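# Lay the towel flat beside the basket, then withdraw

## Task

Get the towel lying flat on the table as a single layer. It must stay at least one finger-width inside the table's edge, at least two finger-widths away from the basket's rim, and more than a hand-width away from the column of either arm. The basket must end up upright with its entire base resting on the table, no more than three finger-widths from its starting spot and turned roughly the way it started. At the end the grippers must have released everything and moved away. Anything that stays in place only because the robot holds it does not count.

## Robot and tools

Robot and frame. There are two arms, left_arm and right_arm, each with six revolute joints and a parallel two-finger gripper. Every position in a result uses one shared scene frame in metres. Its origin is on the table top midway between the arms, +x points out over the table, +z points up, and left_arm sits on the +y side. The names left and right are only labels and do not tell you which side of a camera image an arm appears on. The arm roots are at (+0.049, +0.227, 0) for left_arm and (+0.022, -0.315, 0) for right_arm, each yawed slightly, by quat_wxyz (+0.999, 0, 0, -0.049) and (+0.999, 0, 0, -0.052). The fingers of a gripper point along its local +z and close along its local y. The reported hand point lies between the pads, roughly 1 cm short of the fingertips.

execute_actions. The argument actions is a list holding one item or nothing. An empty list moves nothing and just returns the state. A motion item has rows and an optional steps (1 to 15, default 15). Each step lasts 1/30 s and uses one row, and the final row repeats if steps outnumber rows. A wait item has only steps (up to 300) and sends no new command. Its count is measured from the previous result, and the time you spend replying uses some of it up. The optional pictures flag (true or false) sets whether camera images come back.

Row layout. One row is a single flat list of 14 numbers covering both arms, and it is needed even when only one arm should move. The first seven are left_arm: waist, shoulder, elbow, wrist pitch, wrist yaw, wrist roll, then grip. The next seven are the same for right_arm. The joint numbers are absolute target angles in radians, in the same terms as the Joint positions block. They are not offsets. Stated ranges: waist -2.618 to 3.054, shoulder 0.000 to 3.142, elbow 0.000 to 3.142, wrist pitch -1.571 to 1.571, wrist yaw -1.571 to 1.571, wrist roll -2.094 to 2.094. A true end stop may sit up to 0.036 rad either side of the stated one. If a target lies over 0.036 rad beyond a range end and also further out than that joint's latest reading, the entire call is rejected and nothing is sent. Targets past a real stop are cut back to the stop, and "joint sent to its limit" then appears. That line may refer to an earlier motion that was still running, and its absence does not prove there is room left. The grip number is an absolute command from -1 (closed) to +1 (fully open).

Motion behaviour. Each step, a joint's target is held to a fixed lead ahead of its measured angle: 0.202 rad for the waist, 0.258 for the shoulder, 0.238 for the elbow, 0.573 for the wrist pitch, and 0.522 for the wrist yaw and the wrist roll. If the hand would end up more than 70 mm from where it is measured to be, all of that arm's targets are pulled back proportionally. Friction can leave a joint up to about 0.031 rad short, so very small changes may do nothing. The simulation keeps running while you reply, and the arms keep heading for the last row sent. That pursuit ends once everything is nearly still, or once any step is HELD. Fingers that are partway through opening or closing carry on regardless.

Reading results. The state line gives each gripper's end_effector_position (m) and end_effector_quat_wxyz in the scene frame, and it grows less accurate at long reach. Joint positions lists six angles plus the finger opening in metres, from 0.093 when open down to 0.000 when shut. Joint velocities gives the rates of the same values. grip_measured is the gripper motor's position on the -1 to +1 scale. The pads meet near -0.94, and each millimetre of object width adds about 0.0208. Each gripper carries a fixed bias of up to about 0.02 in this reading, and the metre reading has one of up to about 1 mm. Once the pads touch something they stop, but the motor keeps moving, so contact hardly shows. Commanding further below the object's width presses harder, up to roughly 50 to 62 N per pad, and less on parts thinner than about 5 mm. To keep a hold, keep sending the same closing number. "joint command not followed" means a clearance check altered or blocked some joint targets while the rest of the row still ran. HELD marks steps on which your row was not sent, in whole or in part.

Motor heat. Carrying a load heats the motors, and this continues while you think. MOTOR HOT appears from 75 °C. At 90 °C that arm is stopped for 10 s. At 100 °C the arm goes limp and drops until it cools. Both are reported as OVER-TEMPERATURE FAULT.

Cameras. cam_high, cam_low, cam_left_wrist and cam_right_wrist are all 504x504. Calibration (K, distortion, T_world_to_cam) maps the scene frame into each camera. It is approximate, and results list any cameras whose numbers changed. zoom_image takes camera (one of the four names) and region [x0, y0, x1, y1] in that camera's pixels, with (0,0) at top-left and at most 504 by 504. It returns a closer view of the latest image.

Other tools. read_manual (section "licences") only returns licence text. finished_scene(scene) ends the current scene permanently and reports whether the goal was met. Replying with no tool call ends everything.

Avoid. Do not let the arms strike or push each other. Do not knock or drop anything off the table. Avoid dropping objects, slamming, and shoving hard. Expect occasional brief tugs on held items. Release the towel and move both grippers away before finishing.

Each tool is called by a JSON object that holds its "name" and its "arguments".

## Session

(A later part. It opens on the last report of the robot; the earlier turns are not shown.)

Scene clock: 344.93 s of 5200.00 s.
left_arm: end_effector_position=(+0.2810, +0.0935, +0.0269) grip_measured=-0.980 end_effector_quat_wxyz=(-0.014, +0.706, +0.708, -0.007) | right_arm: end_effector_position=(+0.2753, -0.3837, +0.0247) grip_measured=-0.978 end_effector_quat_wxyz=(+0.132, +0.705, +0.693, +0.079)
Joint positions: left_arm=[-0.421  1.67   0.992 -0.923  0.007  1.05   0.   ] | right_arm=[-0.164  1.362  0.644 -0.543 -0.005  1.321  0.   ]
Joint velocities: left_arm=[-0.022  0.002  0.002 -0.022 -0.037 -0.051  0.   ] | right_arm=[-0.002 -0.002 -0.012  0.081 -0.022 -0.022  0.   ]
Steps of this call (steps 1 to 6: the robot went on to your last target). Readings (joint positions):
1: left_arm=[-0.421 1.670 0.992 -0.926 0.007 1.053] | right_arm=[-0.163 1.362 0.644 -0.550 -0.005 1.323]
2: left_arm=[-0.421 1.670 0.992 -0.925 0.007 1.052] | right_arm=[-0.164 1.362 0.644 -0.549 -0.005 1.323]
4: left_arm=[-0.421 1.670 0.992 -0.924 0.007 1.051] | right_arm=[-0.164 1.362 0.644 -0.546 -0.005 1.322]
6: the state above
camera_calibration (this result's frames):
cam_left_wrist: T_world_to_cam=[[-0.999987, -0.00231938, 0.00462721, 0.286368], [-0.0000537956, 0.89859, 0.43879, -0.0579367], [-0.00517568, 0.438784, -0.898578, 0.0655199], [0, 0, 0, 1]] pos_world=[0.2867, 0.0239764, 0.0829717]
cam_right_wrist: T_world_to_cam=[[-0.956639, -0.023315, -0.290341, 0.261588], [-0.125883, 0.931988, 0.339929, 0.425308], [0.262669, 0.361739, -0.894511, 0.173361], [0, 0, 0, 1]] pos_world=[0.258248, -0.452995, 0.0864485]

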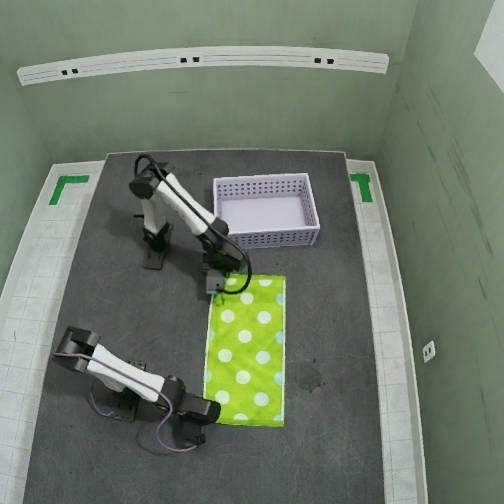

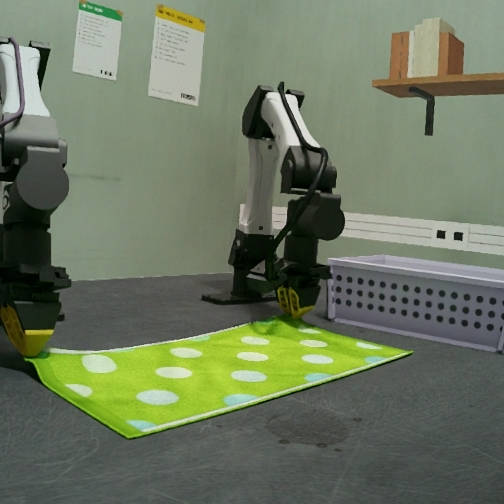

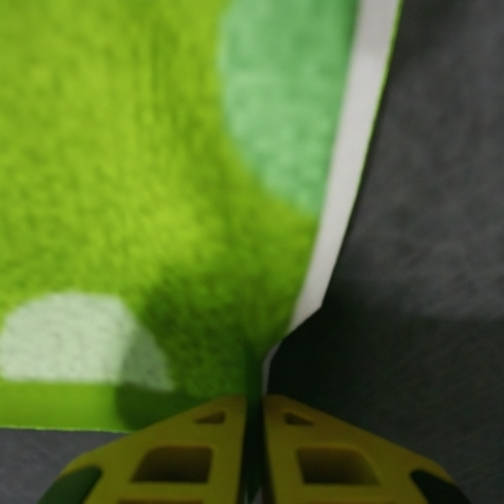

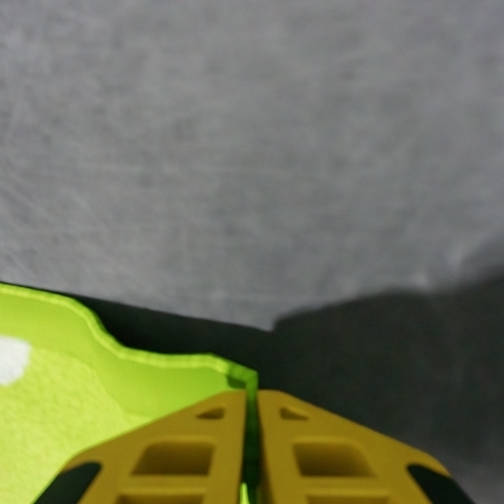

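{"name": "execute_actions", "arguments": {"actions": [{"rows": [[-0.431,1.691,0.967,-0.909,0.005,1.043,-0.88,-0.175,1.331,0.623,-0.519,0.005,1.314,-0.89],[-0.431,1.691,0.967,-0.909,0.005,1.043,-0.74,-0.175,1.331,0.623,-0.519,0.005,1.314,-0.78],[-0.431,1.691,0.967,-0.909,0.005,1.043,-0.6,-0.175,1.331,0.623,-0.519,0.005,1.314,-0.67],[-0.431,1.691,0.967,-0.909,0.005,1.043,-0.46,-0.175,1.331,0.623,-0.519,0.005,1.314,-0.56],[-0.431,1.691,0.967,-0.909,0.005,1.043,-0.32,-0.175,1.331,0.623,-0.519,0.005,1.314,-0.45],[-0.431,1.691,0.967,-0.909,0.005,1.043,-0.18,-0.175,1.331,0.623,-0.519,0.005,1.314,-0.34],[-0.431,1.691,0.967,-0.909,0.005,1.043,-0.04,-0.175,1.331,0.623,-0.519,0.005,1.314,-0.23],[-0.431,1.691,0.967,-0.909,0.005,1.043,0.1,-0.175,1.331,0.623,-0.519,0.005,1.314,-0.12],[-0.431,1.691,0.967,-0.909,0.005,1.043,0.25,-0.175,1.331,0.623,-0.519,0.005,1.314,-0.01],[-0.431,1.691,0.967,-0.909,0.005,1.043,0.4,-0.175,1.331,0.623,-0.519,0.005,1.314,0.1]], "steps": 13}]}}

{"name": "execute_actions", "arguments": {"actions": [{"rows": [[-0.431,1.645,0.99,-0.94,0.005,1.043,0.4,-0.175,1.328,0.65,-0.56,0.005,1.314,0.1],[-0.431,1.635,0.99,-0.95,0.005,1.043,0.4,-0.175,1.322,0.66,-0.58,0.005,1.314,0.1],[-0.431,1.62,0.99,-0.965,0.005,1.043,0.4,-0.175,1.313,0.668,-0.603,0.005,1.314,0.1],[-0.431,1.60,0.99,-0.983,0.005,1.043,0.4,-0.175,1.302,0.676,-0.63,0.005,1.314,0.1],[-0.431,1.577,0.99,-1.003,0.005,1.043,0.4,-0.175,1.289,0.684,-0.66,0.005,1.314,0.1],[-0.431,1.55,0.99,-1.025,0.005,1.043,0.4,-0.175,1.274,0.692,-0.692,0.005,1.314,0.1],[-0.431,1.52,0.99,-1.048,0.005,1.043,0.4,-0.175,1.257,0.70,-0.726,0.005,1.314,0.1],[-0.431,1.488,0.99,-1.073,0.005,1.043,0.4,-0.175,1.238,0.709,-0.762,0.005,1.314,0.1],[-0.431,1.453,0.988,-1.098,0.005,1.043,0.4,-0.175,1.218,0.718,-0.799,0.005,1.314,0.1],[-0.431,1.417,0.985,-1.124,0.005,1.043,0.4,-0.175,1.197,0.728,-0.837,0.005,1.314,0.1],[-0.431,1.38,0.98,-1.15,0.005,1.043,0.4,-0.175,1.175,0.738,-0.875,0.005,1.314,0.1],[-0.431,1.342,0.975,-1.176,0.005,1.043,0.4,-0.175,1.153,0.748,-0.913,0.005,1.314,0.1],[-0.431,1.303,0.97,-1.202,0.005,1.043,0.4,-0.175,1.131,0.758,-0.951,0.005,1.314,0.1],[-0.431,1.264,0.965,-1.227,0.005,1.043,0.4,-0.175,1.109,0.768,-0.988,0.005,1.314,0.1],[-0.431,1.225,0.96,-1.251,0.005,1.043,0.4,-0.175,1.087,0.778,-1.024,0.005,1.314,0.1]], "steps": 15}], "pictures": false}}

{"name": "execute_actions", "arguments": {"actions": [{"rows": [[-0.431,1.187,0.955,-1.274,0.005,1.043,0.4,-0.175,1.065,0.788,-1.058,0.005,1.314,0.1],[-0.431,1.15,0.95,-1.296,0.005,1.043,0.4,-0.175,1.044,0.798,-1.09,0.005,1.314,0.1],[-0.431,1.114,0.945,-1.316,0.005,1.043,0.4,-0.175,1.023,0.808,-1.12,0.005,1.314,0.1],[-0.431,1.08,0.94,-1.334,0.005,1.043,0.4,-0.175,1.003,0.817,-1.148,0.005,1.314,0.1],[-0.431,1.048,0.935,-1.35,0.005,1.043,0.4,-0.175,0.985,0.826,-1.173,0.005,1.314,0.1],[-0.431,1.018,0.93,-1.364,0.005,1.043,0.4,-0.175,0.968,0.834,-1.195,0.005,1.314,0.1],[-0.431,0.991,0.926,-1.376,0.005,1.043,0.4,-0.175,0.952,0.842,-1.213,0.005,1.314,0.1],[-0.431,0.967,0.922,-1.386,0.005,1.043,0.4,-0.175,0.938,0.849,-1.228,0.005,1.314,0.1],[-0.431,0.946,0.919,-1.393,0.005,1.043,0.4,-0.175,0.926,0.855,-1.239,0.005,1.314,0.1],[-0.431,0.928,0.916,-1.398,0.005,1.043,0.4,-0.175,0.916,0.86,-1.246,0.005,1.314,0.1],[-0.431,0.914,0.914,-1.4,0.005,1.043,0.4,-0.175,0.908,0.864,-1.25,0.005,1.314,0.1],[-0.431,0.904,0.912,-1.4,0.005,1.043,0.4,-0.175,0.903,0.867,-1.25,0.005,1.314,0.1],[-0.431,0.9,0.91,-1.4,0.005,1.043,0.4,-0.175,0.9,0.87,-1.25,0.005,1.314,0.1]], "steps": 15}]}}

Scene clock: 364.73 s of 5200.00 s.
left_arm: end_effector_position=(+0.2814, +0.0933, +0.0269) grip_measured=+0.398 end_effector_quat_wxyz=(-0.013, +0.705, +0.709, -0.007) | right_arm: end_effector_position=(+0.2765, -0.3841, +0.0251) grip_measured=+0.098 end_effector_quat_wxyz=(+0.134, +0.704, +0.693, +0.080)
Joint positions: left_arm=[-0.421  1.67   0.992 -0.921  0.007  1.048  0.064] | right_arm=[-0.164  1.362  0.644 -0.538 -0.005  1.32   0.05 ]
Joint velocities: left_arm=[-0.007  0.012 -0.007  0.022  0.007  0.081  0.002] | right_arm=[ 0.002 -0.002 -0.012  0.066  0.051 -0.081  0.001]
Steps of this call (steps 1 to 30: the robot went on to your last target; steps 31 to 120: nothing new was sent; then 15.37 s passed at rest; steps 121 to 133: all 13 steps of this action). Readings (joint positions):
121: left_arm=[-0.421 1.670 0.992 -0.921 0.007 1.049] | right_arm=[-0.164 1.362 0.644 -0.540 -0.005 1.320]
122: left_arm=[-0.421 1.670 0.992 -0.921 0.007 1.049] | right_arm=[-0.164 1.362 0.644 -0.540 -0.005 1.320]
124: left_arm=[-0.421 1.670 0.992 -0.921 0.007 1.048] | right_arm=[-0.164 1.362 0.644 -0.539 -0.005 1.320]
128: left_arm=[-0.421 1.670 0.992 -0.921 0.007 1.048] | right_arm=[-0.164 1.362 0.644 -0.539 -0.005 1.320]
133: the state above
camera_calibration (this result's frames):
cam_left_wrist: T_world_to_cam=[[-0.999985, -0.00460383, 0.00295381, 0.287026], [-0.00284499, 0.898971, 0.437998, -0.056954], [-0.00467186, 0.437983, -0.898971, 0.0655537], [0, 0, 0, 1]] pos_world=[0.287166, 0.02381, 0.0830288]
cam_right_wrist: T_world_to_cam=[[-0.955131, -0.0248693, -0.295138, 0.261939], [-0.128614, 0.932443, 0.337652, 0.426614], [0.266803, 0.36046, -0.893804, 0.17187], [0, 0, 0, 1]] pos_world=[0.259199, -0.453231, 0.0868794]

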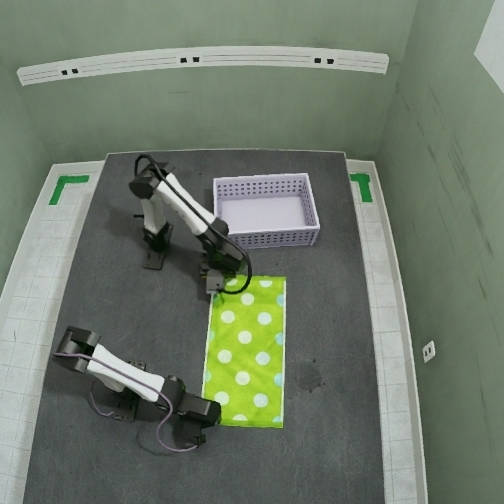

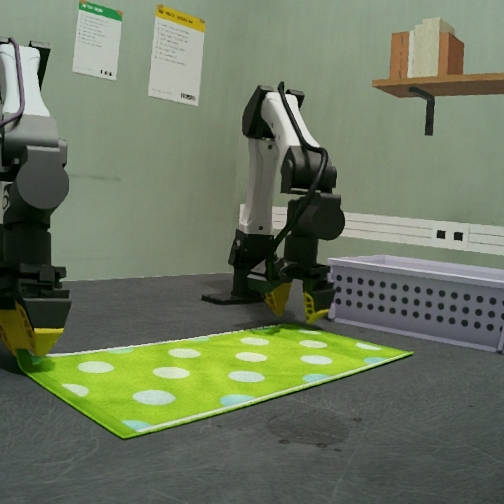

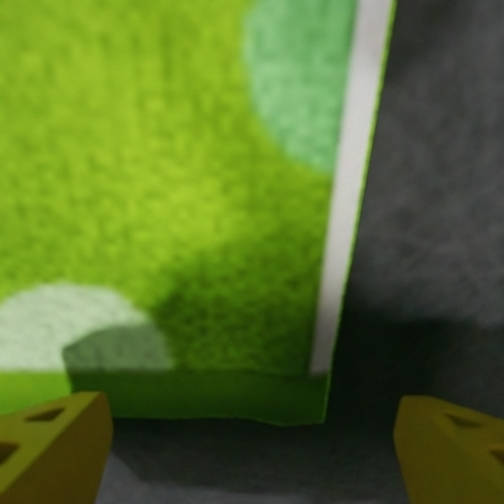

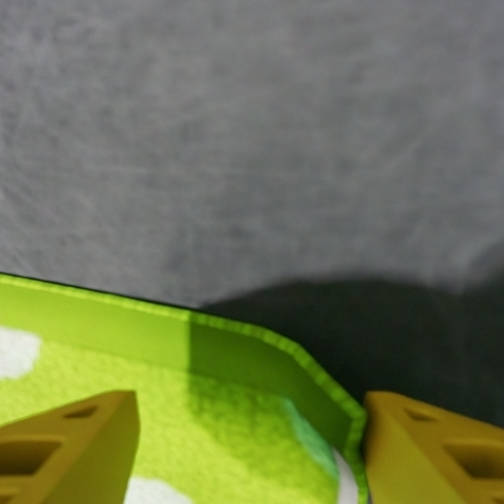

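Scene clock: 365.23 s of 5200.00 s.
left_arm: end_effector_position=(+0.2503, +0.1110, +0.1083) grip_measured=+0.399 end_effector_quat_wxyz=(+0.058, +0.704, +0.707, +0.012) | right_arm: end_effector_position=(+0.2422, -0.3747, +0.0780) grip_measured=+0.099 end_effector_quat_wxyz=(+0.123, +0.705, +0.694, +0.074)
Joint positions: left_arm=[-0.421  1.309  0.992 -1.135  0.007  1.048  0.064] | right_arm=[-0.164  1.147  0.733 -0.869 -0.004  1.319  0.05 ]
Joint velocities: left_arm=[-0.017 -1.131 -0.012 -0.681 -0.037 -0.051 -0.001] | right_arm=[-0.002 -0.657  0.291 -1.121 -0.037 -0.051 -0.   ]
Steps of this call (steps 1 to 15: all 15 steps of this action). Readings (joint positions):
1: left_arm=[-0.421 1.670 0.992 -0.922 0.007 1.048] | right_arm=[-0.164 1.362 0.644 -0.540 -0.005 1.320]
2: left_arm=[-0.421 1.670 0.992 -0.924 0.007 1.048] | right_arm=[-0.164 1.360 0.644 -0.544 -0.005 1.320]
4: left_arm=[-0.421 1.660 0.992 -0.935 0.007 1.048] | right_arm=[-0.164 1.348 0.644 -0.565 -0.005 1.320]
8: left_arm=[-0.421 1.572 0.992 -0.987 0.007 1.048] | right_arm=[-0.164 1.297 0.659 -0.652 -0.005 1.319]
15: the state above

Scene clock: 365.73 s of 5200.00 s.
left_arm: end_effector_position=(+0.1832, +0.1492, +0.1516) grip_measured=+0.399 end_effector_quat_wxyz=(+0.104, +0.702, +0.705, +0.024) | right_arm: end_effector_position=(+0.1901, -0.3605, +0.1302) grip_measured=+0.099 end_effector_quat_wxyz=(+0.117, +0.706, +0.695, +0.070)
Joint positions: left_arm=[-0.421  0.918  0.94  -1.379  0.007  1.048  0.064] | right_arm=[-0.164  0.921  0.84  -1.217 -0.004  1.319  0.05 ]
Joint velocities: left_arm=[-0.017 -0.037 -0.012 -0.183  0.007 -0.022  0.   ] | right_arm=[-0.002 -0.037  0.027 -0.154  0.007  0.022 -0.   ]
Steps of this call (steps 1 to 15: all 15 steps of this action). Readings (joint positions):
1: left_arm=[-0.421 1.270 0.992 -1.158 0.007 1.048] | right_arm=[-0.164 1.124 0.743 -0.903 -0.004 1.319]
2: left_arm=[-0.421 1.231 0.991 -1.182 0.007 1.048] | right_arm=[-0.164 1.102 0.753 -0.937 -0.004 1.319]
4: left_arm=[-0.421 1.154 0.983 -1.225 0.007 1.048] | right_arm=[-0.164 1.059 0.772 -1.003 -0.004 1.319]
8: left_arm=[-0.421 1.025 0.959 -1.306 0.007 1.048] | right_arm=[-0.164 0.984 0.807 -1.117 -0.004 1.319]
15: the state above
camera_calibration (this result's frames):
cam_left_wrist: T_world_to_cam=[[-0.978755, -0.0167018, -0.204351, 0.218073], [-0.0825646, 0.9444, 0.318263, -0.136158], [0.187673, 0.328374, -0.925715, 0.13783], [0, 0, 0, 1]] pos_world=[0.176332, 0.0869699, 0.215489]
cam_right_wrist: T_world_to_cam=[[-0.966158, -0.0222231, -0.25699, 0.20907], [-0.114972, 0.928947, 0.351907, 0.352309], [0.23091, 0.369545, -0.900065, 0.291303], [0, 0, 0, 1]] pos_world=[0.175236, -0.43028, 0.191941]

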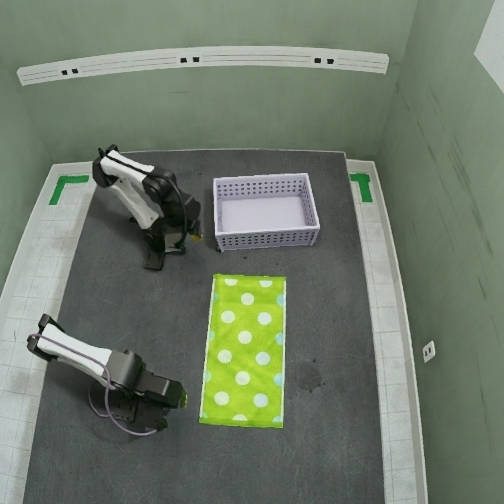

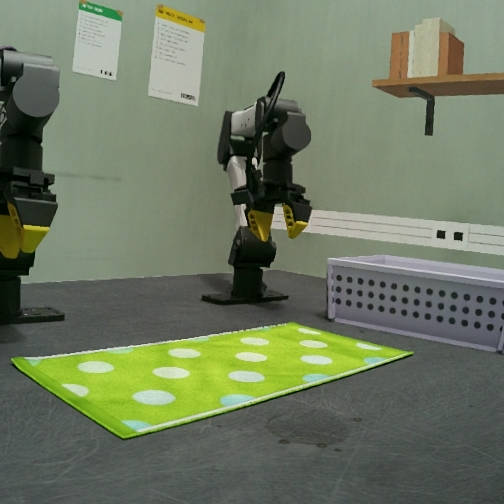

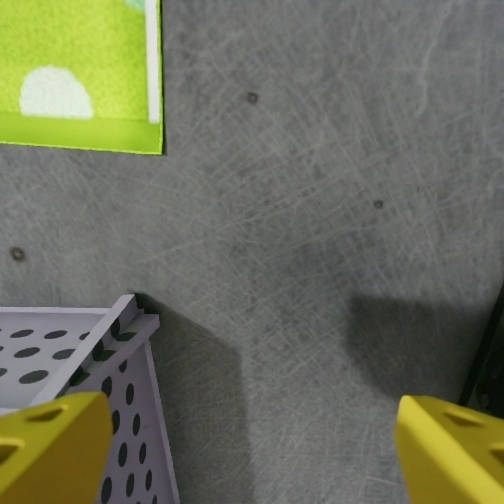

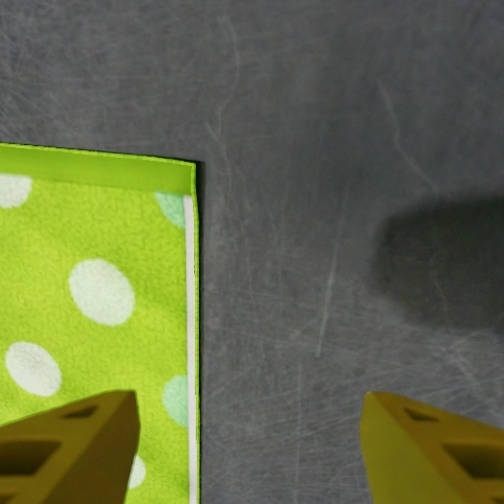

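The towel is flat with all four corners out, clear of the basket, the columns and the table edges, and both arms are away from it.

{"name": "finished_scene", "arguments": {"scene": 2}}

The scene is finished: the task was done.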